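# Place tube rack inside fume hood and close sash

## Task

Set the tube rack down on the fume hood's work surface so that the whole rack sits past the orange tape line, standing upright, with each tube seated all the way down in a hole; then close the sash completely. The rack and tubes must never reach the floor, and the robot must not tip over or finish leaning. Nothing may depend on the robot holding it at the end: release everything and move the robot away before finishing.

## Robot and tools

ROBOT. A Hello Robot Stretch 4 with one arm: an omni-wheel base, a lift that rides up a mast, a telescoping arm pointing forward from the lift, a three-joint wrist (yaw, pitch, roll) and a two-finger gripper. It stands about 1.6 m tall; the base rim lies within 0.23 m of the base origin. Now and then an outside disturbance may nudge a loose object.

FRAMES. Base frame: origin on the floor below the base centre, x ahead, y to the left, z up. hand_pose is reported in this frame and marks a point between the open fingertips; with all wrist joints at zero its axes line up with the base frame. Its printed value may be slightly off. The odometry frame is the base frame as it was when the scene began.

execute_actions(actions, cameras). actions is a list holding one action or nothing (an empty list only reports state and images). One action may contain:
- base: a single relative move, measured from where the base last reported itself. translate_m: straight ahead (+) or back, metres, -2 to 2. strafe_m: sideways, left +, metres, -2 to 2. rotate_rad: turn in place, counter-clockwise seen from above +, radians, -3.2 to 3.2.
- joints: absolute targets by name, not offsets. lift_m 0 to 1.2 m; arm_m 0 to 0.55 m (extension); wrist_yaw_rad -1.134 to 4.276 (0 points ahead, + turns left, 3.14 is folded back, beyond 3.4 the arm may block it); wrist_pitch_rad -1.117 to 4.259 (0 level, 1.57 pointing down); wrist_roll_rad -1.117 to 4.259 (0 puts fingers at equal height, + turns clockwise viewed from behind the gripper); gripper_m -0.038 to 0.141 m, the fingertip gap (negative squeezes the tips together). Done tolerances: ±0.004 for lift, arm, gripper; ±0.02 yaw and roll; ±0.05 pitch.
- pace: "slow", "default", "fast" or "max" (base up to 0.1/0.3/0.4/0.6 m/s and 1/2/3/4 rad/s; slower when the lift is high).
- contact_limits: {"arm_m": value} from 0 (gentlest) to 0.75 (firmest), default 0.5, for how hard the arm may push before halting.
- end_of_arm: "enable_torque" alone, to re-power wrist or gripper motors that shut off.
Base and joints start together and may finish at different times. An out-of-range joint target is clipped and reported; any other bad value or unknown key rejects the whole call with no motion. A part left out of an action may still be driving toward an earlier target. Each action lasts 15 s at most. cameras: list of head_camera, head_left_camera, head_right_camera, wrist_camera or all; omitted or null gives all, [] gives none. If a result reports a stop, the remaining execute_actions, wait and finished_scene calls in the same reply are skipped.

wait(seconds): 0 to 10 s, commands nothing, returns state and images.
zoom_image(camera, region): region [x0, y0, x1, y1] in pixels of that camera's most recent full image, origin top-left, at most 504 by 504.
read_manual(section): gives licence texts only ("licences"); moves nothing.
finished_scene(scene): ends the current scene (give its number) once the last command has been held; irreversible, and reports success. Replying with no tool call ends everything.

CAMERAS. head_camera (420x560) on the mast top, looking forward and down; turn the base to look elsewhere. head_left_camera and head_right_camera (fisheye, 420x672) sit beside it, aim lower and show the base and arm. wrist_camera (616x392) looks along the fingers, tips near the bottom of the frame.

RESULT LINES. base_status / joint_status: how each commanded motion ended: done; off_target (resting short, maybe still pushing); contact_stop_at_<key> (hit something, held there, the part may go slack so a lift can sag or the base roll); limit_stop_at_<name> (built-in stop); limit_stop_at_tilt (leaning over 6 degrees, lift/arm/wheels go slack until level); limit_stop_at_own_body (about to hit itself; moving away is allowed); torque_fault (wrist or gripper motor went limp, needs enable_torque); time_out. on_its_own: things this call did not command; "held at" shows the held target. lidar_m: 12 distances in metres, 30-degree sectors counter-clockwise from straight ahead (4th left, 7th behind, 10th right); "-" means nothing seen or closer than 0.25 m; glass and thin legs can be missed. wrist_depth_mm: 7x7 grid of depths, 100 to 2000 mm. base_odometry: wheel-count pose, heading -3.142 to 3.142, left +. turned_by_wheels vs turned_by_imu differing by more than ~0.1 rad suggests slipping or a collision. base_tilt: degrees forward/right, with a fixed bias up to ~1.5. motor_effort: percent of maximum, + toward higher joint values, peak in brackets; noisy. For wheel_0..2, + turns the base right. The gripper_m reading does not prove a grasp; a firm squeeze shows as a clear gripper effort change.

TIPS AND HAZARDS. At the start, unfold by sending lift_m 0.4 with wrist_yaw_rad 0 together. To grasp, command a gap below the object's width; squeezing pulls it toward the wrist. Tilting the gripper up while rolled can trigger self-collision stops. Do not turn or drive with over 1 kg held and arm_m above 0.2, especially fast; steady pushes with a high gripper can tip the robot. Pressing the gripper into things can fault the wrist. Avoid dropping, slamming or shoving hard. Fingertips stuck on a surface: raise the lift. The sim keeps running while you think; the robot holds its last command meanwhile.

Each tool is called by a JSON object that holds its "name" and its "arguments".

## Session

{"name": "execute_actions", "arguments": {"actions": []}}

Scene clock: 0.00 s.
base_odometry: x=+0.000 y=+0.000 heading=+0.000 (m, m, rad; odometry frame)
turned_by_wheels: +0.000 (rad since the last result)
turned_by_imu: +0.000 (rad since the last result)
base_tilt: forward=-0.6 right=+0.0 (deg)
lidar_m: 1.90 1.67 2.53 2.43 1.36 1.38 1.34 1.21 1.22 1.43 2.11 2.15
base_status: not commanded
joint_positions: lift_m=+0.138 arm_m=-0.003 wrist_yaw_rad=+3.165 wrist_pitch_rad=-0.005 wrist_roll_rad=-0.011 gripper_m=+0.057
joint_status: not commanded
motor_effort: lift_m=+19 arm_m=+0 wrist_yaw_rad=-1 wrist_pitch_rad=-6 wrist_roll_rad=-1 gripper_m=-3 wheel_0=+0 wheel_1=+0 wheel_2=+0 (%)
hand_pose: x=-0.1222 y=+0.0807 z=+0.3176 quat_wxyz=(-0.012, +0.002, -0.005, +1.000) (m; base frame)
wrist_depth_mm: - 139 138 1708 - - 1281 / - - 137 1661 - 1618 1576 / - 110 138 1708 - - 1863 / - 127 153 1708 - - 1808 / 198 1229 1397 1708 1983 - 1756 / 209 1160 198 1205 194 1182 1160 / 207 768 788 122 842 759 809
pictures: head_camera, head_left_camera, head_right_camera, wrist_camera
Images, in order (width x height): head_camera 420x560, head_left_camera 420x672, head_right_camera 420x672, wrist_camera 616x392.

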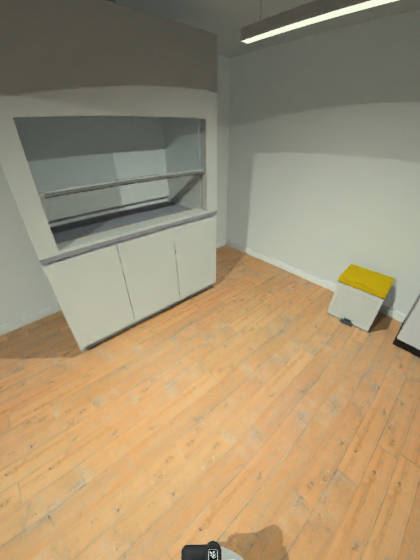

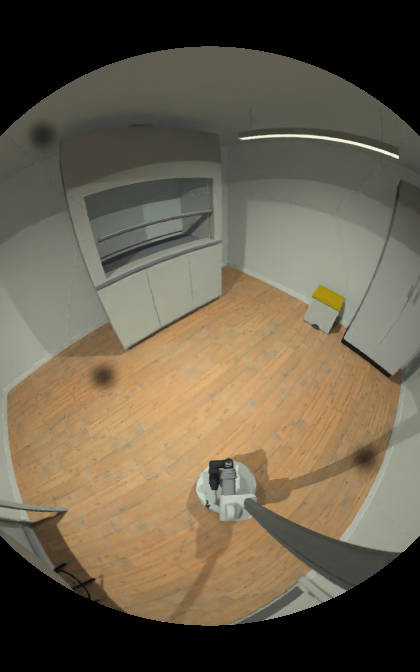

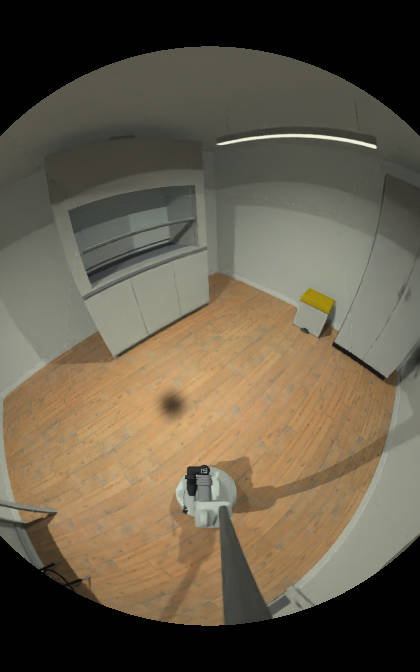

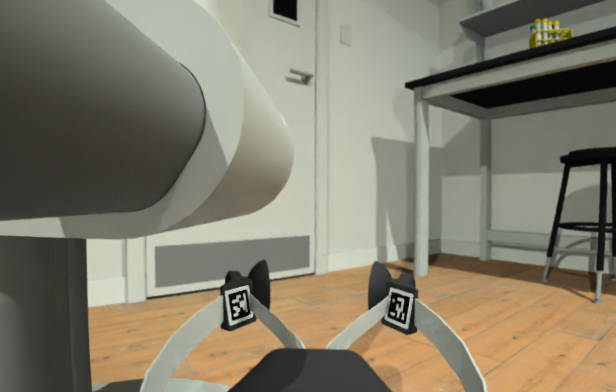

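{"name": "execute_actions", "arguments": {"actions": [{"base":{"rotate_rad":2.3},"joints":{"lift_m":0.95,"wrist_yaw_rad":0,"wrist_pitch_rad":0.4},"pace":"fast"}], "cameras": ["head_camera","wrist_camera"]}}

Scene clock: 7.57 s.
base_odometry: x=+0.000 y=+0.000 heading=+2.300 (m, m, rad; odometry frame)
turned_by_wheels: +2.300 (rad since the last result)
turned_by_imu: +2.310 (rad since the last result)
base_tilt: forward=-0.5 right=+0.0 (deg)
lidar_m: 1.36 1.44 1.24 1.20 1.26 1.71 2.10 2.70 1.77 1.68 2.63 1.42
base_status: done
joint_positions: lift_m=+0.950 arm_m=-0.003 wrist_yaw_rad=+0.000 wrist_pitch_rad=+0.402 wrist_roll_rad=-0.011 gripper_m=+0.057
joint_status: all done
motor_effort: lift_m=+22(24) arm_m=+0(0) wrist_yaw_rad=-1(10) wrist_pitch_rad=-5(6) wrist_roll_rad=-1(1) gripper_m=-3(3) wheel_0=+0(11) wheel_1=+1(9) wheel_2=+2(10) (%)
hand_pose: x=+0.4338 y=-0.0873 z=+1.0151 quat_wxyz=(+0.980, -0.005, +0.200, +0.001) (m; base frame)
wrist_depth_mm: 1618 1808 1808 1756 1756 1708 1661 / 1618 1863 1808 1863 1756 1756 1808 / 1499 1281 1255 1205 1182 1863 1863 / 1618 - - - - - 1983 / 1708 - - - - 1983 - / 1576 1618 198 1708 195 1618 1618 / 1397 1366 1366 122 1430 1336 1366
pictures: head_camera, wrist_camera
Images, in order (width x height): head_camera 420x560, wrist_camera 616x392.

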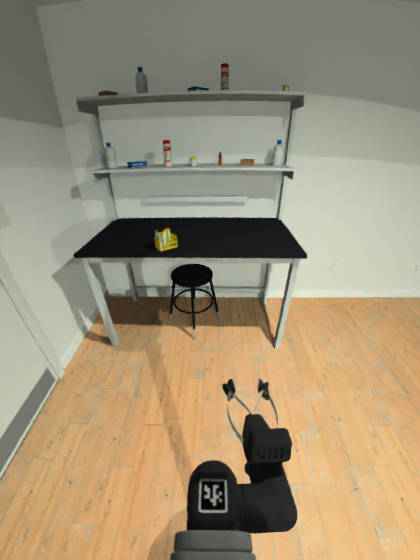

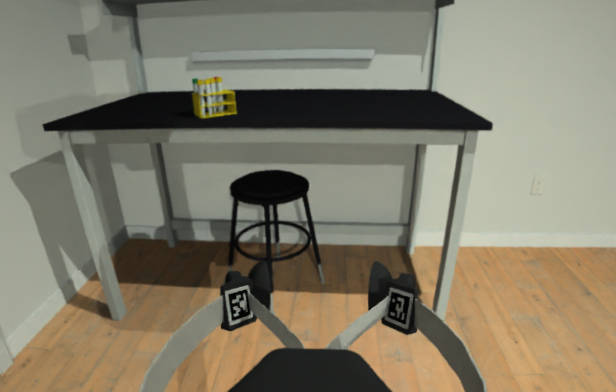

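{"name": "execute_actions", "arguments": {"actions": [{"base":{"translate_m":0.8},"joints":{"lift_m":1.2,"wrist_pitch_rad":0.7},"pace":"fast"}], "cameras": []}}

{"name": "execute_actions", "arguments": {"actions": [{"base":{"strafe_m":0.33},"pace":"fast"}], "cameras": ["head_left_camera","wrist_camera"]}}

Scene clock: 17.13 s.
base_odometry: x=-0.533 y=+0.596 heading=+2.300 (m, m, rad; odometry frame)
turned_by_wheels: +0.000 (rad since the last result)
turned_by_imu: -0.001 (rad since the last result)
base_tilt: forward=-0.5 right=+0.0 (deg)
lidar_m: 0.57 0.61 0.85 1.14 1.23 1.73 2.92 2.39 1.90 2.54 0.82 0.58
base_status: done
joint_positions: lift_m=+1.200 arm_m=-0.003 wrist_yaw_rad=+0.000 wrist_pitch_rad=+0.702 wrist_roll_rad=-0.011 gripper_m=+0.057
joint_status: all done
motor_effort: lift_m=+22(25) arm_m=+0(0) wrist_yaw_rad=-1(2) wrist_pitch_rad=-4(4) wrist_roll_rad=-1(1) gripper_m=-3(2) wheel_0=+0(7) wheel_1=+0(6) wheel_2=+0(11) (%)
hand_pose: x=+0.3887 y=-0.0874 z=+1.1918 quat_wxyz=(+0.939, -0.005, +0.344, +0.002) (m; base frame)
wrist_depth_mm: 1118 1060 1042 1042 1042 1025 1008 / 1138 1138 1118 1098 1098 1078 1098 / 904 904 878 866 854 866 1205 / 683 683 715 715 707 699 691 / 603 615 615 609 597 597 591 / 1499 1576 198 1464 194 1464 647 / 1397 1397 1336 122 1397 831 1308
pictures: none
No camera images: the call's "cameras" was empty. Leave "cameras" out to get every camera's image.

Scene clock: 19.57 s.
base_odometry: x=-0.779 y=+0.376 heading=+2.300 (m, m, rad; odometry frame)
turned_by_wheels: +0.000 (rad since the last result)
turned_by_imu: +0.000 (rad since the last result)
base_tilt: forward=-0.5 right=+0.1 (deg)
lidar_m: 0.57 0.62 0.86 0.81 0.88 1.24 2.95 2.86 2.22 2.88 0.85 0.59
base_status: done
joint_positions: lift_m=+1.200 arm_m=-0.003 wrist_yaw_rad=+0.000 wrist_pitch_rad=+0.702 wrist_roll_rad=-0.011 gripper_m=+0.057
joint_status: not commanded
motor_effort: lift_m=+21(22) arm_m=+0(0) wrist_yaw_rad=+0(0) wrist_pitch_rad=-4(4) wrist_roll_rad=+0(1) gripper_m=-2(3) wheel_0=+0(5) wheel_1=-1(9) wheel_2=-1(3) (%)
hand_pose: x=+0.3887 y=-0.0874 z=+1.1918 quat_wxyz=(+0.939, -0.005, +0.344, +0.002) (m; base frame)
wrist_depth_mm: 1118 1078 1078 1042 1008 1008 1008 / 1160 1160 1138 1118 1098 1078 1042 / 1182 891 878 866 866 854 854 / 732 741 723 627 707 699 691 / 615 621 603 591 597 597 591 / 820 1537 198 1281 195 1499 1464 / 1205 1060 1397 122 1366 1336 1366
pictures: head_left_camera, wrist_camera
Images, in order (width x height): head_left_camera 420x672, wrist_camera 616x392.

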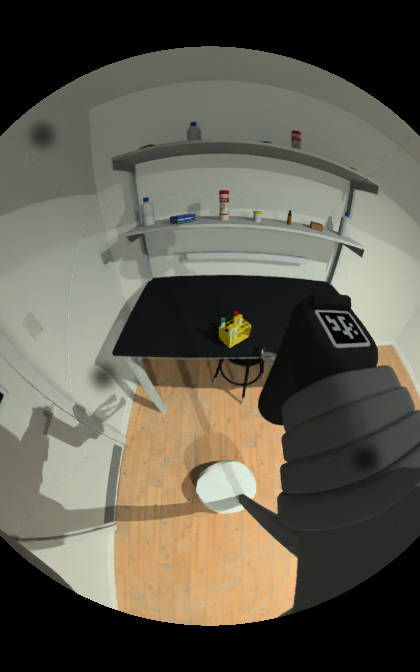

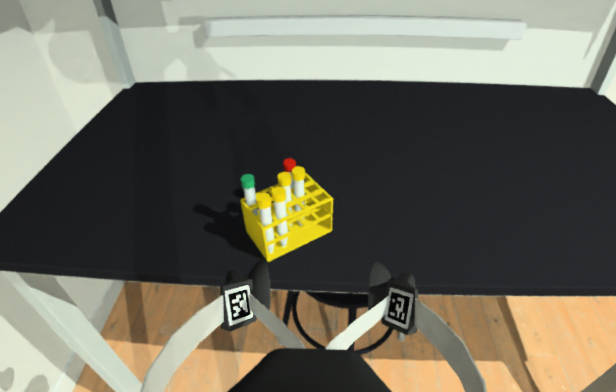

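{"name": "zoom_image", "arguments": {"camera": "wrist_camera", "region": [210, 130, 370, 280]}}

Region (210, 130, 370, 280) of wrist_camera's 616x392 image, scaled by 3.150; it fills the top 472 rows of this view, and the rest is white.

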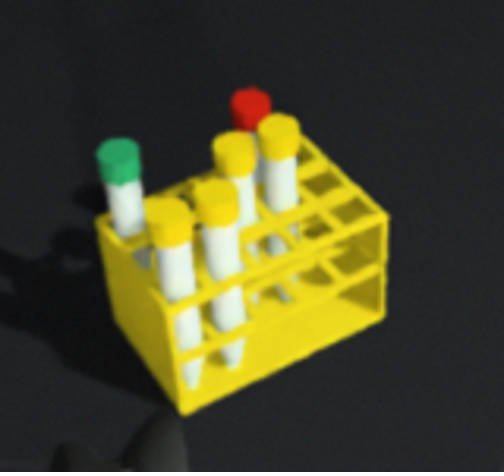

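{"name": "execute_actions", "arguments": {"actions": [{"joints":{"lift_m":0.80,"wrist_pitch_rad":0.0,"gripper_m":0.135},"pace":"fast"}], "cameras": ["wrist_camera"]}}

{"name": "zoom_image", "arguments": {"camera": "wrist_camera", "region": [180, 140, 400, 320]}}

Scene clock: 31.90 s.
base_odometry: x=-0.779 y=+0.376 heading=+2.300 (m, m, rad; odometry frame)
turned_by_wheels: +0.000 (rad since the last result)
turned_by_imu: +0.000 (rad since the last result)
base_tilt: forward=-0.5 right=+0.0 (deg)
lidar_m: 0.57 0.60 0.84 0.81 0.87 1.26 2.92 2.85 2.22 2.88 0.83 0.61
base_status: not commanded
joint_positions: lift_m=+0.800 arm_m=-0.003 wrist_yaw_rad=+0.000 wrist_pitch_rad=+0.002 wrist_roll_rad=-0.011 gripper_m=+0.135
joint_status: all done
motor_effort: lift_m=+16(20) arm_m=+0(0) wrist_yaw_rad=+0(1) wrist_pitch_rad=-6(11) wrist_roll_rad=-1(1) gripper_m=+0(5) wheel_0=+0(0) wheel_1=-1(1) wheel_2=-1(1) (%)
hand_pose: x=+0.4568 y=-0.0874 z=+0.9778 quat_wxyz=(+1.000, -0.005, +0.001, +0.000) (m; base frame)
wrist_depth_mm: 1182 1160 1160 1138 1118 1098 1078 / 1160 1025 1060 1078 1060 1025 1025 / 1205 1182 1160 1138 1118 1098 1078 / 1182 1182 1182 1138 1118 1098 1078 / 676 699 462 484 715 715 707 / 394 375 366 373 355 208 359 / 1118 421 410 122 394 387 382
pictures: wrist_camera
Images, in order (width x height): wrist_camera 616x392.

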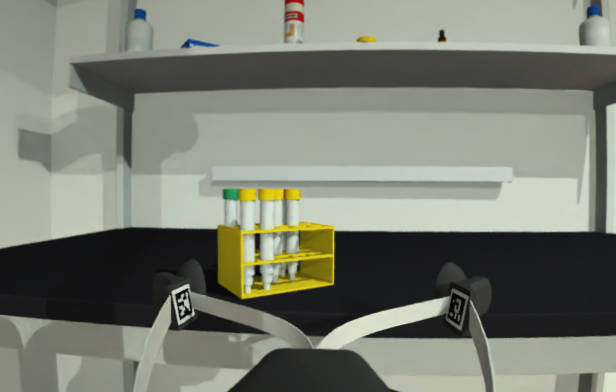

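Region (180, 140, 400, 320) of wrist_camera's 616x392 image, scaled by 2.291; it fills the top 412 rows of this view, and the rest is white.

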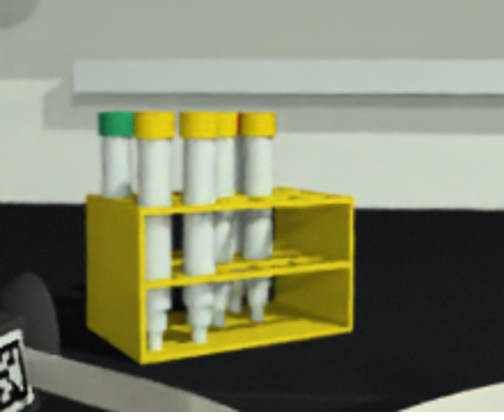

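{"name": "execute_actions", "arguments": {"actions": [{"base":{"strafe_m":0.244},"joints":{"lift_m":1.02,"wrist_pitch_rad":0.2,"wrist_yaw_rad":-1.01},"pace":"fast"}], "cameras": []}}

{"name": "execute_actions", "arguments": {"actions": [{"joints":{"arm_m":0.451},"pace":"fast"}], "cameras": ["head_camera","head_right_camera","wrist_camera"]}}

Scene clock: 61.63 s.
base_odometry: x=-0.961 y=+0.214 heading=+2.300 (m, m, rad; odometry frame)
turned_by_wheels: +0.000 (rad since the last result)
turned_by_imu: +0.000 (rad since the last result)
base_tilt: forward=-0.6 right=+0.0 (deg)
lidar_m: 0.58 0.60 0.59 0.58 0.62 0.92 2.62 3.09 2.47 3.12 0.82 0.60
base_status: done
joint_positions: lift_m=+1.020 arm_m=-0.003 wrist_yaw_rad=-1.010 wrist_pitch_rad=+0.202 wrist_roll_rad=-0.011 gripper_m=+0.135
joint_status: all done
motor_effort: lift_m=+22(22) arm_m=+0(1) wrist_yaw_rad=-2(6) wrist_pitch_rad=-5(4) wrist_roll_rad=-1(1) gripper_m=+0(1) wheel_0=+0(8) wheel_1=-1(7) wheel_2=-1(3) (%)
hand_pose: x=+0.2447 y=-0.2858 z=+1.1401 quat_wxyz=(+0.871, +0.044, +0.091, -0.481) (m; base frame)
wrist_depth_mm: 1008 1205 1430 1921 - - - / 991 1118 1397 - - - - / 1042 1229 1537 - - - - / 1060 1255 1464 - - - - / 904 904 904 991 - - - / 477 569 591 - 1205 - - / 449 496 1708 122 1863 1863 1921
pictures: none
No camera images: the call's "cameras" was empty. Leave "cameras" out to get every camera's image.

Scene clock: 63.67 s.
base_odometry: x=-0.961 y=+0.214 heading=+2.300 (m, m, rad; odometry frame)
turned_by_wheels: +0.000 (rad since the last result)
turned_by_imu: +0.000 (rad since the last result)
base_tilt: forward=-0.5 right=+0.0 (deg)
lidar_m: 0.58 0.62 0.57 0.58 0.62 0.90 2.61 3.08 2.43 3.13 0.82 0.61
base_status: not commanded
joint_positions: lift_m=+1.020 arm_m=+0.450 wrist_yaw_rad=-1.010 wrist_pitch_rad=+0.202 wrist_roll_rad=-0.011 gripper_m=+0.135
joint_status: all done
motor_effort: lift_m=+22(22) arm_m=+6(7) wrist_yaw_rad=-1(0) wrist_pitch_rad=-5(5) wrist_roll_rad=-1(0) gripper_m=+1(0) wheel_0=-1(0) wheel_1=-1(1) wheel_2=-1(2) (%)
hand_pose: x=+0.6973 y=-0.2858 z=+1.1401 quat_wxyz=(+0.871, +0.044, +0.091, -0.481) (m; base frame)
wrist_depth_mm: 459 488 788 1138 1808 - - / 647 759 904 1160 1921 - - / 668 798 1008 1255 - - - / 654 778 991 1308 - - - / 691 798 891 904 904 904 - / 615 591 559 634 591 554 - / 488 477 508 122 504 488 1808
pictures: head_camera, head_right_camera, wrist_camera
Images, in order (width x height): head_camera 420x560, head_right_camera 420x672, wrist_camera 616x392.

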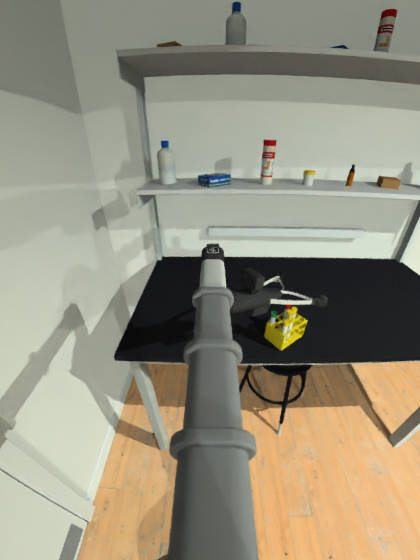

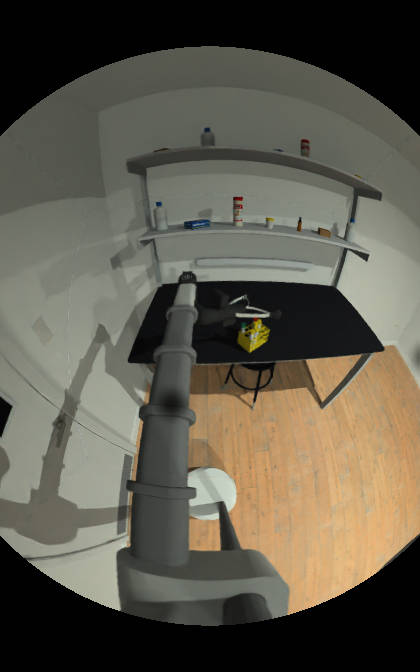

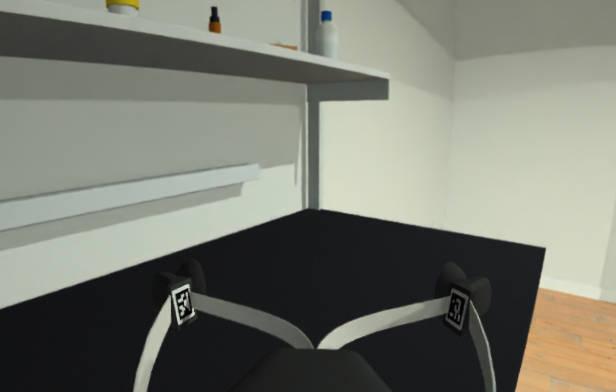

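{"name": "execute_actions", "arguments": {"actions": [{"base":{"strafe_m":0.076},"joints":{"arm_m":0.403},"pace":"fast"}], "cameras": []}}

{"name": "execute_actions", "arguments": {"actions": [{"joints":{"lift_m":0.85}}], "cameras": ["head_camera","wrist_camera"]}}

Scene clock: 78.43 s.
base_odometry: x=-1.018 y=+0.163 heading=+2.300 (m, m, rad; odometry frame)
turned_by_wheels: +0.000 (rad since the last result)
turned_by_imu: +0.000 (rad since the last result)
base_tilt: forward=-0.5 right=+0.0 (deg)
lidar_m: 0.56 0.63 0.52 0.50 0.54 0.75 2.43 3.08 2.50 3.19 0.84 0.61
base_status: done
joint_positions: lift_m=+1.020 arm_m=+0.404 wrist_yaw_rad=-1.010 wrist_pitch_rad=+0.202 wrist_roll_rad=-0.011 gripper_m=+0.135
joint_status: all done
motor_effort: lift_m=+22(22) arm_m=-6(8) wrist_yaw_rad=+0(1) wrist_pitch_rad=-5(5) wrist_roll_rad=-1(1) gripper_m=+0(0) wheel_0=+0(10) wheel_1=-1(8) wheel_2=-1(2) (%)
hand_pose: x=+0.6512 y=-0.2858 z=+1.1401 quat_wxyz=(+0.871, +0.044, +0.091, -0.481) (m; base frame)
wrist_depth_mm: 459 564 960 1281 1983 - - / 676 809 960 1205 - - - / 707 831 1060 1366 - - - / 699 820 1078 1336 - - - / 732 820 904 904 904 878 - / 615 591 559 634 597 554 - / 492 477 504 122 504 525 1863
pictures: none
No camera images: the call's "cameras" was empty. Leave "cameras" out to get every camera's image.

Scene clock: 80.23 s.
base_odometry: x=-1.018 y=+0.163 heading=+2.300 (m, m, rad; odometry frame)
turned_by_wheels: +0.000 (rad since the last result)
turned_by_imu: +0.000 (rad since the last result)
base_tilt: forward=-0.5 right=+0.0 (deg)
lidar_m: 0.58 0.61 0.49 0.48 0.55 0.75 2.44 3.10 2.52 3.20 0.84 0.62
base_status: not commanded
joint_positions: lift_m=+0.850 arm_m=+0.404 wrist_yaw_rad=-1.010 wrist_pitch_rad=+0.202 wrist_roll_rad=-0.011 gripper_m=+0.135
joint_status: all done
motor_effort: lift_m=+16(21) arm_m=-6(6) wrist_yaw_rad=+0(1) wrist_pitch_rad=-6(5) wrist_roll_rad=-1(1) gripper_m=-1(0) wheel_0=-1(1) wheel_1=-1(1) wheel_2=-1(1) (%)
hand_pose: x=+0.6512 y=-0.2858 z=+0.9706 quat_wxyz=(+0.871, +0.044, +0.091, -0.481) (m; base frame)
wrist_depth_mm: 683 798 991 1160 1983 - - / 691 820 1025 1308 - - - / 691 820 1042 1308 - - - / 683 750 741 279 647 732 - / 424 430 430 234 399 469 - / 294 282 238 238 240 268 - / 234 228 242 122 243 1499 1618
pictures: head_camera, wrist_camera
Images, in order (width x height): head_camera 420x560, wrist_camera 616x392.

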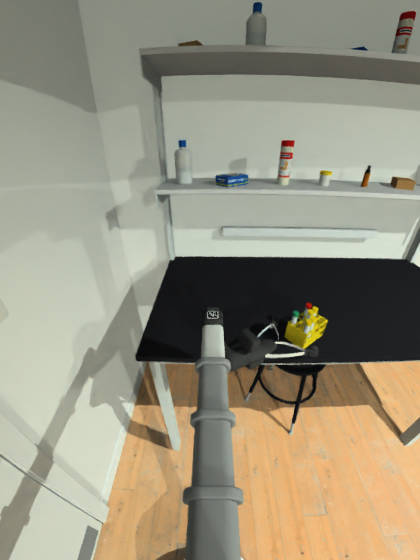

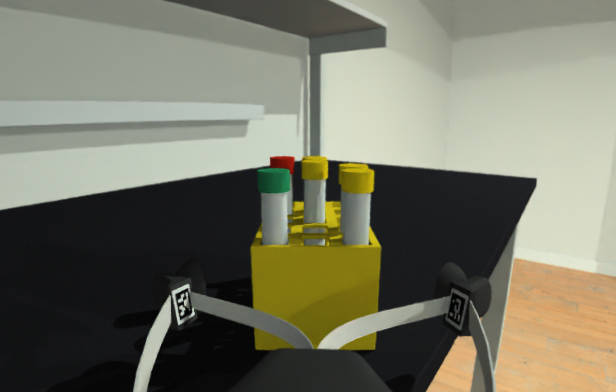

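{"name": "execute_actions", "arguments": {"actions": [{"base":{"strafe_m":-0.047},"joints":{"arm_m":0.434,"lift_m":0.838},"pace":"slow"}], "cameras": ["wrist_camera"]}}

{"name": "execute_actions", "arguments": {"actions": [{"joints":{"gripper_m":0.03}}], "cameras": ["wrist_camera"]}}

Scene clock: 88.33 s.
base_odometry: x=-0.983 y=+0.194 heading=+2.300 (m, m, rad; odometry frame)
turned_by_wheels: +0.000 (rad since the last result)
turned_by_imu: +0.000 (rad since the last result)
base_tilt: forward=-0.5 right=+0.0 (deg)
lidar_m: 0.58 0.59 0.54 0.55 0.59 0.85 2.46 3.10 2.46 3.15 0.83 0.65
base_status: done
joint_positions: lift_m=+0.838 arm_m=+0.433 wrist_yaw_rad=-1.010 wrist_pitch_rad=+0.202 wrist_roll_rad=-0.011 gripper_m=+0.135
joint_status: all done
motor_effort: lift_m=+15(15) arm_m=+6(2) wrist_yaw_rad=+1(0) wrist_pitch_rad=-5(5) wrist_roll_rad=-1(1) gripper_m=+0(2) wheel_0=+0(5) wheel_1=-1(5) wheel_2=+0(2) (%)
hand_pose: x=+0.6802 y=-0.2858 z=+0.9586 quat_wxyz=(+0.871, +0.044, +0.091, -0.481) (m; base frame)
wrist_depth_mm: 661 768 960 1182 1863 - - / 647 768 991 1255 1921 - - / 668 809 1025 1281 - - - / 661 683 597 251 535 683 - / 392 394 366 187 338 397 - / 272 259 191 180 181 246 1983 / 216 210 213 122 204 234 1576
pictures: wrist_camera
Images, in order (width x height): wrist_camera 616x392.

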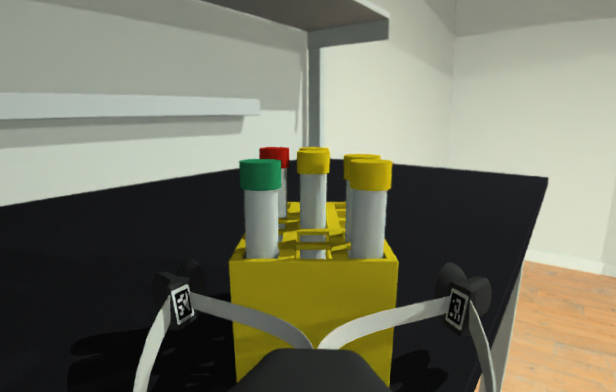

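Scene clock: 90.33 s.
base_odometry: x=-0.983 y=+0.194 heading=+2.300 (m, m, rad; odometry frame)
turned_by_wheels: +0.000 (rad since the last result)
turned_by_imu: +0.000 (rad since the last result)
base_tilt: forward=-0.5 right=+0.0 (deg)
lidar_m: 0.59 0.59 0.55 0.56 0.60 0.88 2.48 3.06 2.46 3.13 0.83 0.63
base_status: not commanded
joint_positions: lift_m=+0.838 arm_m=+0.433 wrist_yaw_rad=-1.010 wrist_pitch_rad=+0.203 wrist_roll_rad=-0.011 gripper_m=+0.031
joint_status: all done
motor_effort: lift_m=+15(16) arm_m=+6(6) wrist_yaw_rad=-1(1) wrist_pitch_rad=-9(9) wrist_roll_rad=+0(1) gripper_m=-23(26) wheel_0=+0(1) wheel_1=-1(1) wheel_2=+0(0) (%)
hand_pose: x=+0.6801 y=-0.2858 z=+0.9583 quat_wxyz=(+0.871, +0.044, +0.091, -0.481) (m; base frame)
wrist_depth_mm: 654 768 960 1182 1863 - - / 647 759 976 1281 1921 - - / 683 820 1008 1229 - - - / 654 676 676 217 194 668 - / 389 392 364 171 174 392 - / 270 273 181 170 171 293 1983 / 215 205 212 142 179 216 1537
pictures: wrist_camera
Images, in order (width x height): wrist_camera 616x392.

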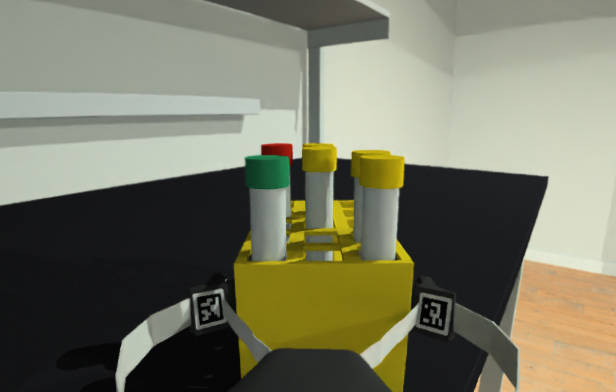

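{"name": "execute_actions", "arguments": {"actions": [{"joints":{"lift_m":0.90},"pace":"slow"}], "cameras": ["wrist_camera"]}}

{"name": "execute_actions", "arguments": {"actions": [{"base":{"rotate_rad":-1.61},"joints":{"arm_m":0.0,"wrist_yaw_rad":0.0},"pace":"slow"}], "cameras": ["head_camera","wrist_camera"]}}

Scene clock: 97.33 s.
base_odometry: x=-0.983 y=+0.194 heading=+2.300 (m, m, rad; odometry frame)
turned_by_wheels: +0.000 (rad since the last result)
turned_by_imu: +0.000 (rad since the last result)
base_tilt: forward=-0.5 right=+0.0 (deg)
lidar_m: 0.57 0.60 0.53 0.54 0.60 0.87 2.45 3.06 2.49 3.15 0.83 0.58
base_status: not commanded
joint_positions: lift_m=+0.900 arm_m=+0.433 wrist_yaw_rad=-1.010 wrist_pitch_rad=+0.203 wrist_roll_rad=-0.011 gripper_m=+0.031
joint_status: all done
motor_effort: lift_m=+23(22) arm_m=+6(6) wrist_yaw_rad=-1(0) wrist_pitch_rad=-9(10) wrist_roll_rad=-1(0) gripper_m=-23(23) wheel_0=+1(0) wheel_1=-1(1) wheel_2=-1(0) (%)
hand_pose: x=+0.6801 y=-0.2858 z=+1.0196 quat_wxyz=(+0.871, +0.044, +0.091, -0.481) (m; base frame)
wrist_depth_mm: 654 768 931 1025 1863 - - / 668 788 1008 1255 1921 - - / 654 778 991 1308 - - - / 699 809 842 218 194 976 - / 554 564 521 173 174 554 - / 387 392 181 170 171 392 - / 306 293 303 142 179 300 1708
pictures: wrist_camera
Images, in order (width x height): wrist_camera 616x392.

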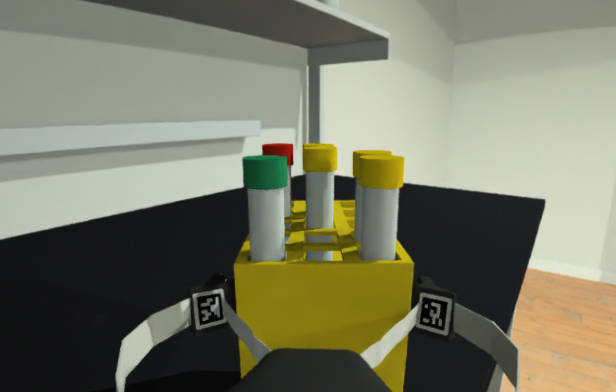

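Scene clock: 102.97 s.
base_odometry: x=-0.983 y=+0.195 heading=+0.690 (m, m, rad; odometry frame)
turned_by_wheels: -1.610 (rad since the last result)
turned_by_imu: -1.617 (rad since the last result)
base_tilt: forward=-0.6 right=+0.0 (deg)
lidar_m: 0.41 0.89 0.62 0.57 0.59 0.56 0.55 0.59 0.79 2.06 3.05 2.45
base_status: done
joint_positions: lift_m=+0.900 arm_m=+0.001 wrist_yaw_rad=+0.000 wrist_pitch_rad=+0.203 wrist_roll_rad=-0.011 gripper_m=+0.031
joint_status: all done
motor_effort: lift_m=+23(23) arm_m=-6(7) wrist_yaw_rad=+0(2) wrist_pitch_rad=-9(10) wrist_roll_rad=-1(0) gripper_m=-23(23) wheel_0=+2(9) wheel_1=+1(8) wheel_2=+1(6) (%)
hand_pose: x=+0.4545 y=-0.0875 z=+1.0196 quat_wxyz=(+0.995, -0.005, +0.102, +0.000) (m; base frame)
wrist_depth_mm: 1983 - - - - - - / 1983 - - - - - - / 1983 - - - - - - / 1863 - - 238 195 - - / 1808 - - 177 181 - - / 1756 - 181 170 170 - - / 1308 1576 1661 142 179 1576 1708
pictures: head_camera, wrist_camera
Images, in order (width x height): head_camera 420x560, wrist_camera 616x392.

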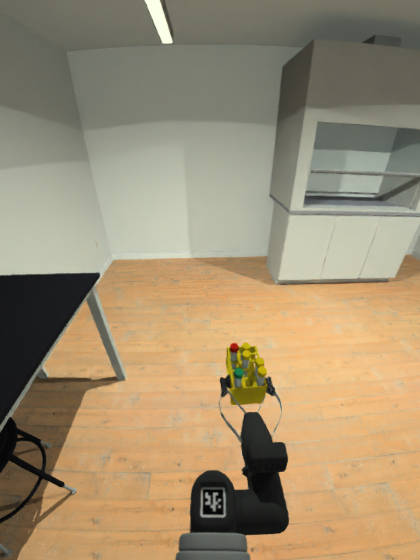

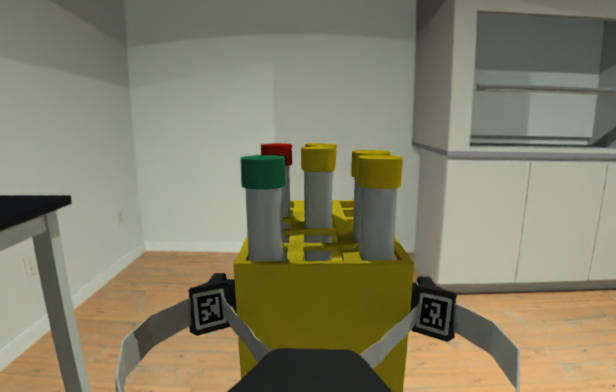

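{"name": "execute_actions", "arguments": {"actions": [{"base":{"strafe_m":-1.54},"joints":{"lift_m":0.96},"pace":"fast"}], "cameras": []}}

{"name": "execute_actions", "arguments": {"actions": [{"base":{"translate_m":1.5},"pace":"fast"}], "cameras": ["head_camera","wrist_camera"]}}

Scene clock: 114.00 s.
base_odometry: x=-0.002 y=-0.993 heading=+0.690 (m, m, rad; odometry frame)
turned_by_wheels: +0.000 (rad since the last result)
turned_by_imu: +0.000 (rad since the last result)
base_tilt: forward=-0.6 right=+0.0 (deg)
lidar_m: 0.43 2.42 2.24 2.12 0.80 0.56 0.50 0.52 0.72 1.35 1.41 2.49
base_status: done
joint_positions: lift_m=+0.960 arm_m=+0.001 wrist_yaw_rad=+0.000 wrist_pitch_rad=+0.203 wrist_roll_rad=-0.011 gripper_m=+0.031
joint_status: all done
motor_effort: lift_m=+22(23) arm_m=-6(6) wrist_yaw_rad=-1(1) wrist_pitch_rad=-9(10) wrist_roll_rad=-1(1) gripper_m=-22(23) wheel_0=-2(8) wheel_1=+3(11) wheel_2=+2(0) (%)
hand_pose: x=+0.4545 y=-0.0874 z=+1.0797 quat_wxyz=(+0.995, -0.005, +0.102, +0.001) (m; base frame)
wrist_depth_mm: - - - - - - - / - - - - - - - / - - - - - - - / - - - 220 198 - - / - - - 175 181 - - / - - 181 170 171 - - / 1808 1708 1756 142 179 1661 1756
pictures: none
No camera images: the call's "cameras" was empty. Leave "cameras" out to get every camera's image.

Scene clock: 119.60 s.
base_odometry: x=+1.154 y=-0.038 heading=+0.690 (m, m, rad; odometry frame)
turned_by_wheels: +0.000 (rad since the last result)
turned_by_imu: -0.001 (rad since the last result)
base_tilt: forward=-0.6 right=+0.0 (deg)
lidar_m: 0.39 0.88 2.33 2.20 2.24 2.17 2.04 1.94 1.38 1.32 1.81 0.90
base_status: done
joint_positions: lift_m=+0.960 arm_m=+0.001 wrist_yaw_rad=+0.000 wrist_pitch_rad=+0.203 wrist_roll_rad=-0.011 gripper_m=+0.031
joint_status: not commanded
motor_effort: lift_m=+22(22) arm_m=-6(6) wrist_yaw_rad=+1(1) wrist_pitch_rad=-10(9) wrist_roll_rad=-1(0) gripper_m=-22(22) wheel_0=+1(6) wheel_1=-1(5) wheel_2=+2(9) (%)
hand_pose: x=+0.4544 y=-0.0874 z=+1.0797 quat_wxyz=(+0.995, -0.005, +0.102, +0.001) (m; base frame)
wrist_depth_mm: 931 1182 1182 1182 1160 1042 750 / 904 1205 1229 1229 1205 1042 768 / 960 1255 1281 1255 1255 1160 768 / 931 1182 1025 220 196 1025 768 / 691 691 668 175 181 676 676 / 699 691 181 171 171 668 668 / 723 715 707 142 179 691 691
pictures: head_camera, wrist_camera
Images, in order (width x height): head_camera 420x560, wrist_camera 616x392.

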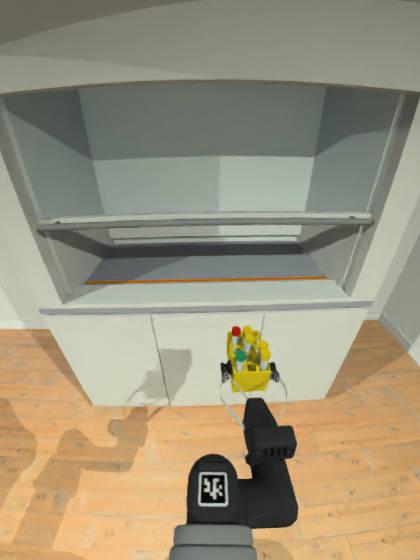

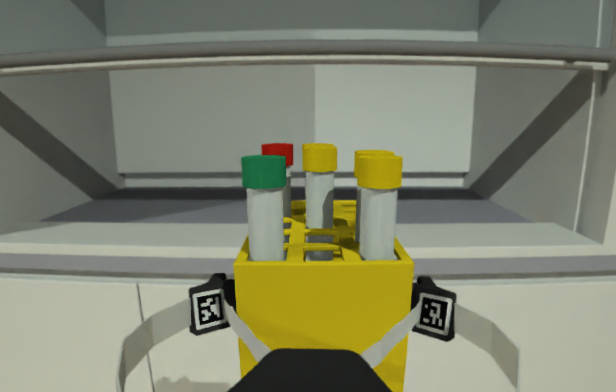

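{"name": "execute_actions", "arguments": {"actions": [{"base":{"translate_m":0.45},"joints":{"lift_m":0.925}}], "cameras": ["head_camera","wrist_camera"]}}

Scene clock: 130.27 s.
base_odometry: x=+1.501 y=+0.249 heading=+0.690 (m, m, rad; odometry frame)
turned_by_wheels: +0.000 (rad since the last result)
turned_by_imu: -0.001 (rad since the last result)
base_tilt: forward=-0.5 right=+0.0 (deg)
lidar_m: 0.38 0.41 0.55 2.98 2.31 2.63 2.50 1.93 1.47 1.74 0.60 0.42
base_status: done
joint_positions: lift_m=+0.925 arm_m=+0.001 wrist_yaw_rad=+0.000 wrist_pitch_rad=+0.203 wrist_roll_rad=-0.011 gripper_m=+0.031
joint_status: all done
motor_effort: lift_m=+16(21) arm_m=-6(6) wrist_yaw_rad=-1(1) wrist_pitch_rad=-9(9) wrist_roll_rad=+0(1) gripper_m=-24(23) wheel_0=+0(7) wheel_1=+0(6) wheel_2=+0(8) (%)
hand_pose: x=+0.4544 y=-0.0874 z=+1.0452 quat_wxyz=(+0.995, -0.005, +0.102, +0.001) (m; base frame)
wrist_depth_mm: 778 759 759 768 759 750 741 / 788 788 788 778 768 768 750 / 831 820 809 798 809 798 750 / 842 854 820 218 194 831 750 / 591 597 549 173 179 585 580 / 407 415 181 170 171 410 404 / 296 281 290 142 178 279 289
pictures: head_camera, wrist_camera
Images, in order (width x height): head_camera 420x560, wrist_camera 616x392.

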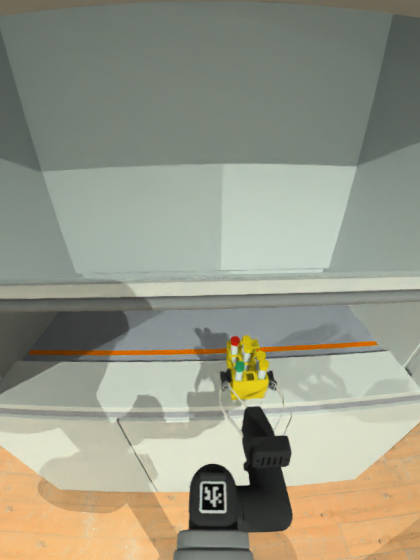

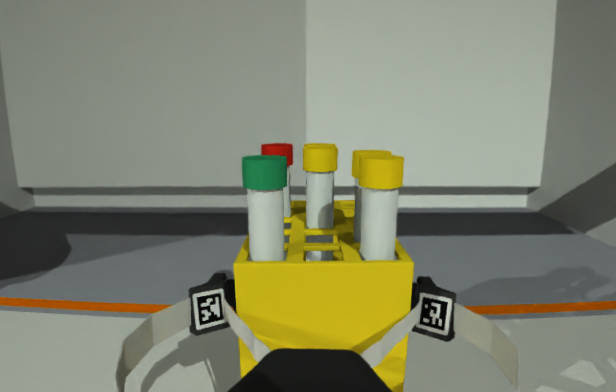

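{"name": "execute_actions", "arguments": {"actions": [{"joints":{"arm_m":0.37}}], "cameras": []}}

{"name": "execute_actions", "arguments": {"actions": [{"joints":{"lift_m":0.862},"pace":"slow"}], "cameras": ["wrist_camera"]}}

Scene clock: 137.30 s.
base_odometry: x=+1.501 y=+0.249 heading=+0.690 (m, m, rad; odometry frame)
turned_by_wheels: +0.000 (rad since the last result)
turned_by_imu: +0.000 (rad since the last result)
base_tilt: forward=-0.4 right=+0.0 (deg)
lidar_m: 0.39 0.40 0.53 2.97 2.30 2.59 2.47 1.92 1.48 1.74 0.60 0.42
base_status: not commanded
joint_positions: lift_m=+0.925 arm_m=+0.369 wrist_yaw_rad=+0.000 wrist_pitch_rad=+0.203 wrist_roll_rad=-0.011 gripper_m=+0.031
joint_status: all done
motor_effort: lift_m=+16(16) arm_m=+6(2) wrist_yaw_rad=+0(0) wrist_pitch_rad=-9(9) wrist_roll_rad=-1(1) gripper_m=-23(24) wheel_0=+0(0) wheel_1=+0(0) wheel_2=-1(1) (%)
hand_pose: x=+0.8225 y=-0.0874 z=+1.0452 quat_wxyz=(+0.995, -0.005, +0.101, +0.001) (m; base frame)
wrist_depth_mm: 418 415 418 418 415 410 410 / 433 430 430 430 427 424 421 / 452 445 445 439 439 439 436 / 466 459 462 220 193 455 452 / 525 530 512 175 180 521 512 / 407 413 181 170 170 407 399 / 324 307 319 142 179 304 315
pictures: none
No camera images: the call's "cameras" was empty. Leave "cameras" out to get every camera's image.

Scene clock: 138.70 s.
base_odometry: x=+1.501 y=+0.249 heading=+0.690 (m, m, rad; odometry frame)
turned_by_wheels: +0.000 (rad since the last result)
turned_by_imu: +0.000 (rad since the last result)
base_tilt: forward=-0.6 right=+0.0 (deg)
lidar_m: 0.38 0.40 0.55 2.98 2.32 2.65 2.49 1.93 1.48 1.73 0.60 0.41
base_status: not commanded
joint_positions: lift_m=+0.862 arm_m=+0.369 wrist_yaw_rad=+0.000 wrist_pitch_rad=+0.203 wrist_roll_rad=-0.011 gripper_m=+0.031
joint_status: all done
motor_effort: lift_m=+16(15) arm_m=+6(6) wrist_yaw_rad=-1(0) wrist_pitch_rad=-9(9) wrist_roll_rad=-1(1) gripper_m=-23(23) wheel_0=+0(0) wheel_1=+0(0) wheel_2=+0(0) (%)
hand_pose: x=+0.8225 y=-0.0874 z=+0.9822 quat_wxyz=(+0.995, -0.005, +0.101, +0.001) (m; base frame)
wrist_depth_mm: 421 421 421 415 413 415 410 / 436 433 433 430 430 421 421 / 449 445 449 439 439 439 436 / 512 512 512 219 193 500 500 / 413 415 384 175 179 413 404 / 287 291 181 170 171 286 285 / 229 218 224 142 179 216 228
pictures: wrist_camera
Images, in order (width x height): wrist_camera 616x392.

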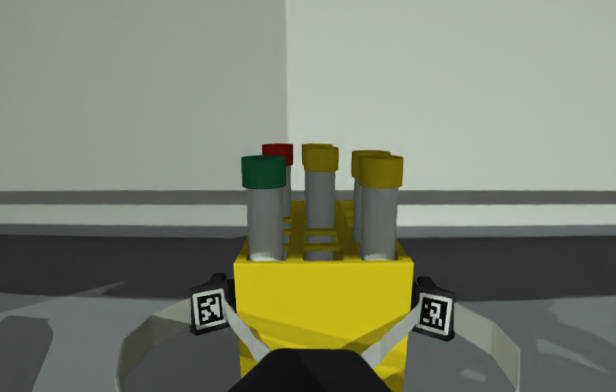

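{"name": "execute_actions", "arguments": {"actions": [{"joints":{"lift_m":0.853},"pace":"slow"}], "cameras": []}}

{"name": "execute_actions", "arguments": {"actions": [{"joints":{"gripper_m":0.135}}], "cameras": ["wrist_camera"]}}

{"name": "execute_actions", "arguments": {"actions": [{"joints":{"lift_m":0.91,"arm_m":0.0}}], "cameras": []}}

{"name": "execute_actions", "arguments": {"actions": [{"base":{"translate_m":-0.15},"joints":{"gripper_m":-0.01,"wrist_pitch_rad":0.0}}], "cameras": []}}

{"name": "execute_actions", "arguments": {"actions": [{"joints":{"lift_m":1.15},"pace":"fast"}], "cameras": ["head_left_camera","wrist_camera"]}}

Scene clock: 148.07 s.
base_odometry: x=+1.501 y=+0.249 heading=+0.690 (m, m, rad; odometry frame)
turned_by_wheels: +0.000 (rad since the last result)
turned_by_imu: +0.000 (rad since the last result)
base_tilt: forward=-0.6 right=+0.0 (deg)
lidar_m: 0.39 0.41 0.56 2.97 2.33 2.63 2.50 1.93 1.49 1.73 0.62 0.40
base_status: not commanded
joint_positions: lift_m=+0.853 arm_m=+0.369 wrist_yaw_rad=+0.000 wrist_pitch_rad=+0.203 wrist_roll_rad=-0.011 gripper_m=+0.031
joint_status: all done
motor_effort: lift_m=+16(17) arm_m=+6(5) wrist_yaw_rad=+0(0) wrist_pitch_rad=-9(9) wrist_roll_rad=-1(1) gripper_m=-22(23) wheel_0=+0(0) wheel_1=+0(0) wheel_2=-1(1) (%)
hand_pose: x=+0.8225 y=-0.0874 z=+0.9732 quat_wxyz=(+0.995, -0.005, +0.101, +0.001) (m; base frame)
wrist_depth_mm: 421 421 418 415 415 410 410 / 433 430 430 430 427 424 421 / 449 449 445 439 436 436 436 / 512 508 508 219 193 504 500 / 387 389 364 174 180 389 382 / 270 274 181 170 171 270 267 / 215 205 212 142 179 203 214
pictures: none
No camera images: the call's "cameras" was empty. Leave "cameras" out to get every camera's image.

Scene clock: 150.07 s.
base_odometry: x=+1.501 y=+0.249 heading=+0.690 (m, m, rad; odometry frame)
turned_by_wheels: +0.000 (rad since the last result)
turned_by_imu: +0.000 (rad since the last result)
base_tilt: forward=-0.5 right=+0.0 (deg)
lidar_m: 0.39 0.40 0.53 2.98 2.30 2.63 2.50 1.93 1.48 1.72 0.60 0.42
base_status: not commanded
joint_positions: lift_m=+0.853 arm_m=+0.369 wrist_yaw_rad=+0.000 wrist_pitch_rad=+0.202 wrist_roll_rad=-0.011 gripper_m=+0.135
joint_status: all done
motor_effort: lift_m=+16(16) arm_m=+6(6) wrist_yaw_rad=+0(0) wrist_pitch_rad=-5(9) wrist_roll_rad=-1(0) gripper_m=+0(22) wheel_0=-1(1) wheel_1=+0(0) wheel_2=+0(0) (%)
hand_pose: x=+0.8225 y=-0.0874 z=+0.9736 quat_wxyz=(+0.995, -0.005, +0.101, +0.001) (m; base frame)
wrist_depth_mm: 424 421 418 415 415 413 410 / 433 436 430 430 424 421 424 / 449 449 445 439 439 442 436 / 512 512 508 235 449 500 496 / 392 394 366 187 192 392 384 / 272 260 192 186 187 242 270 / 216 211 213 122 202 211 215
pictures: wrist_camera
Images, in order (width x height): wrist_camera 616x392.

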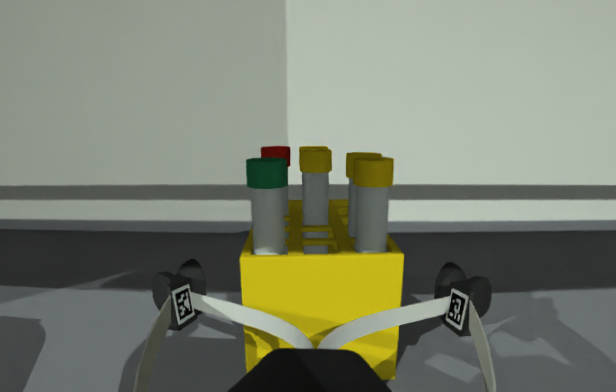

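Scene clock: 152.27 s.
base_odometry: x=+1.501 y=+0.249 heading=+0.690 (m, m, rad; odometry frame)
turned_by_wheels: +0.000 (rad since the last result)
turned_by_imu: +0.000 (rad since the last result)
base_tilt: forward=-0.6 right=+0.0 (deg)
lidar_m: 0.39 0.40 0.54 2.96 2.33 2.63 2.50 1.96 1.49 1.73 0.60 0.43
base_status: not commanded
joint_positions: lift_m=+0.910 arm_m=+0.001 wrist_yaw_rad=+0.000 wrist_pitch_rad=+0.202 wrist_roll_rad=-0.011 gripper_m=+0.135
joint_status: all done
motor_effort: lift_m=+22(23) arm_m=-6(6) wrist_yaw_rad=-1(0) wrist_pitch_rad=-6(6) wrist_roll_rad=-1(1) gripper_m=-1(1) wheel_0=+0(1) wheel_1=+0(0) wheel_2=-1(0) (%)
hand_pose: x=+0.4545 y=-0.0874 z=+1.0300 quat_wxyz=(+0.995, -0.005, +0.101, +0.001) (m; base frame)
wrist_depth_mm: 768 768 759 759 759 750 741 / 788 788 788 778 778 778 750 / 820 820 809 809 809 798 750 / 842 842 842 609 831 831 732 / 554 554 559 559 559 554 549 / 345 329 314 392 330 306 342 / 273 266 283 122 281 266 267
pictures: none
No camera images: the call's "cameras" was empty. Leave "cameras" out to get every camera's image.

Scene clock: 154.60 s.
base_odometry: x=+1.385 y=+0.153 heading=+0.690 (m, m, rad; odometry frame)
turned_by_wheels: +0.000 (rad since the last result)
turned_by_imu: +0.000 (rad since the last result)
base_tilt: forward=-0.6 right=+0.0 (deg)
lidar_m: 0.53 0.57 0.76 2.60 2.30 2.47 2.33 1.94 1.40 1.74 0.81 0.58
base_status: done
joint_positions: lift_m=+0.910 arm_m=+0.001 wrist_yaw_rad=+0.000 wrist_pitch_rad=+0.002 wrist_roll_rad=-0.011 gripper_m=-0.010
joint_status: all done
motor_effort: lift_m=+22(23) arm_m=-6(6) wrist_yaw_rad=+1(1) wrist_pitch_rad=-6(10) wrist_roll_rad=-1(1) gripper_m=-10(4) wheel_0=-3(5) wheel_1=+0(6) wheel_2=+0(8) (%)
hand_pose: x=+0.4604 y=-0.0874 z=+1.0873 quat_wxyz=(+1.000, -0.005, +0.001, +0.000) (m; base frame)
wrist_depth_mm: 340 340 357 355 355 332 332 / 878 976 976 960 960 960 707 / 976 991 991 976 976 960 750 / 976 991 991 976 960 976 750 / 931 991 991 976 976 976 750 / 627 647 597 192 186 661 647 / 404 392 375 129 402 392 413
pictures: none
No camera images: the call's "cameras" was empty. Leave "cameras" out to get every camera's image.

Scene clock: 156.27 s.
base_odometry: x=+1.385 y=+0.153 heading=+0.690 (m, m, rad; odometry frame)
turned_by_wheels: +0.000 (rad since the last result)
turned_by_imu: +0.000 (rad since the last result)
base_tilt: forward=-0.6 right=-0.1 (deg)
lidar_m: 0.54 0.56 0.75 2.59 2.31 2.49 2.35 1.95 1.43 1.76 0.82 0.56
base_status: not commanded
joint_positions: lift_m=+1.150 arm_m=+0.001 wrist_yaw_rad=+0.000 wrist_pitch_rad=+0.002 wrist_roll_rad=-0.011 gripper_m=-0.010
joint_status: all done
motor_effort: lift_m=+22(25) arm_m=-6(6) wrist_yaw_rad=+0(0) wrist_pitch_rad=-6(7) wrist_roll_rad=-1(1) gripper_m=-10(9) wheel_0=-2(2) wheel_1=+0(0) wheel_2=+0(0) (%)
hand_pose: x=+0.4604 y=-0.0874 z=+1.3274 quat_wxyz=(+1.000, -0.005, +0.001, +0.000) (m; base frame)
wrist_depth_mm: 946 976 976 976 976 960 778 / 960 991 991 976 976 960 768 / 976 976 991 976 960 976 750 / 991 991 976 976 960 976 759 / 399 960 991 976 976 976 707 / 904 991 332 192 186 946 707 / 904 917 878 129 946 891 768
pictures: head_left_camera, wrist_camera
Images, in order (width x height): head_left_camera 420x672, wrist_camera 616x392.

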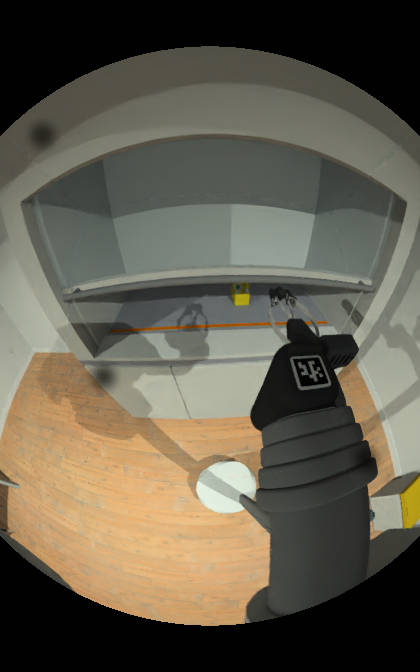

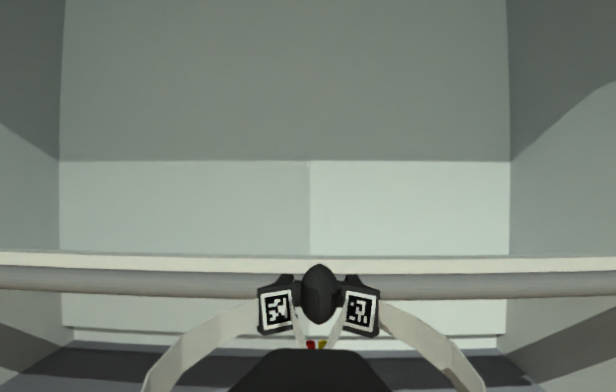

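{"name": "execute_actions", "arguments": {"actions": [{"joints":{"lift_m":1.19,"wrist_yaw_rad":1.8,"wrist_pitch_rad":-0.3,"arm_m":0.335},"contact_limits":{"arm_m":0.1}}], "cameras": ["head_left_camera"]}}

{"name": "execute_actions", "arguments": {"actions": [{"joints":{"lift_m":1.0},"pace":"slow"}], "cameras": ["head_left_camera"]}}

Scene clock: 169.23 s.
base_odometry: x=+1.385 y=+0.153 heading=+0.690 (m, m, rad; odometry frame)
turned_by_wheels: +0.000 (rad since the last result)
turned_by_imu: +0.000 (rad since the last result)
base_tilt: forward=-0.6 right=+0.0 (deg)
lidar_m: 0.54 0.54 0.75 2.60 2.27 2.47 2.33 1.94 1.43 1.75 0.78 0.58
base_status: not commanded
joint_positions: lift_m=+1.190 arm_m=+0.334 wrist_yaw_rad=+1.799 wrist_pitch_rad=-0.298 wrist_roll_rad=-0.011 gripper_m=-0.010
joint_status: all done
motor_effort: lift_m=+22(24) arm_m=+6(3) wrist_yaw_rad=+3(6) wrist_pitch_rad=-5(12) wrist_roll_rad=+0(1) gripper_m=-10(9) wheel_0=-2(2) wheel_1=+0(0) wheel_2=-1(0) (%)
contact_limits: arm_m 0.1
hand_pose: x=+0.5275 y=+0.2884 z=+1.4527 quat_wxyz=(+0.616, +0.113, -0.096, +0.774) (m; base frame)
wrist_depth_mm: 1397 1366 1397 1397 379 647 615 / 1708 1756 1756 1708 496 621 585 / - - - - 621 591 564 / - - - - 603 564 539 / - - - - 591 539 521 / - - - 192 186 521 496 / - - - 129 530 496 480
pictures: head_left_camera
Images, in order (width x height): head_left_camera 420x672.

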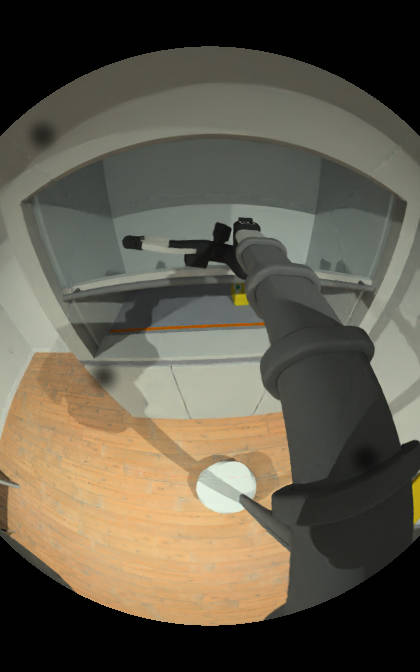

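Scene clock: 170.47 s.
base_odometry: x=+1.385 y=+0.153 heading=+0.690 (m, m, rad; odometry frame)
turned_by_wheels: +0.000 (rad since the last result)
turned_by_imu: +0.000 (rad since the last result)
base_tilt: forward=-0.5 right=+0.1 (deg)
lidar_m: 0.53 0.56 0.76 2.57 2.28 2.46 2.33 1.95 1.42 1.75 0.83 0.58
base_status: not commanded
joint_positions: lift_m=+1.143 arm_m=+0.334 wrist_yaw_rad=+1.800 wrist_pitch_rad=-0.298 wrist_roll_rad=-0.011 gripper_m=-0.010
joint_status: lift_m contact_stop (moved -0.047 of -0.190)
on_its_own: lift_m is slack since a contact_stop (your +1.000 is given up)
motor_effort: lift_m=+19(21) arm_m=+4(6) wrist_yaw_rad=-1(1) wrist_pitch_rad=-5(7) wrist_roll_rad=-1(1) gripper_m=-9(9) wheel_0=-1(2) wheel_1=+0(1) wheel_2=+1(1) (%)
hand_pose: x=+0.5276 y=+0.2884 z=+1.4057 quat_wxyz=(+0.615, +0.113, -0.096, +0.774) (m; base frame)
wrist_depth_mm: 1499 1430 1464 1464 661 640 609 / 1808 1808 1808 1808 661 615 585 / - - - - 640 585 559 / - - - - 609 564 544 / - - - - 591 544 517 / - - - 192 186 517 496 / - - - 129 530 492 477
pictures: head_left_camera
Images, in order (width x height): head_left_camera 420x672.

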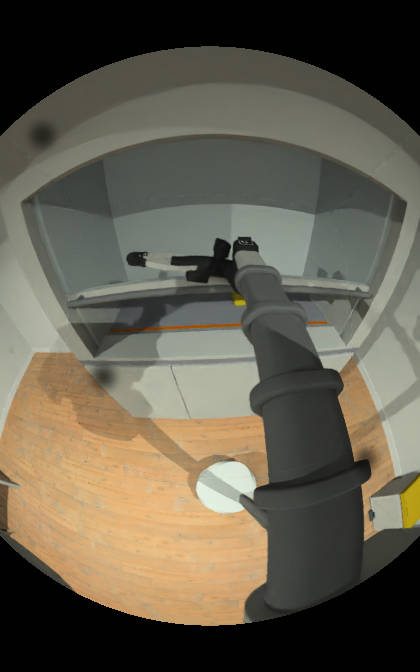

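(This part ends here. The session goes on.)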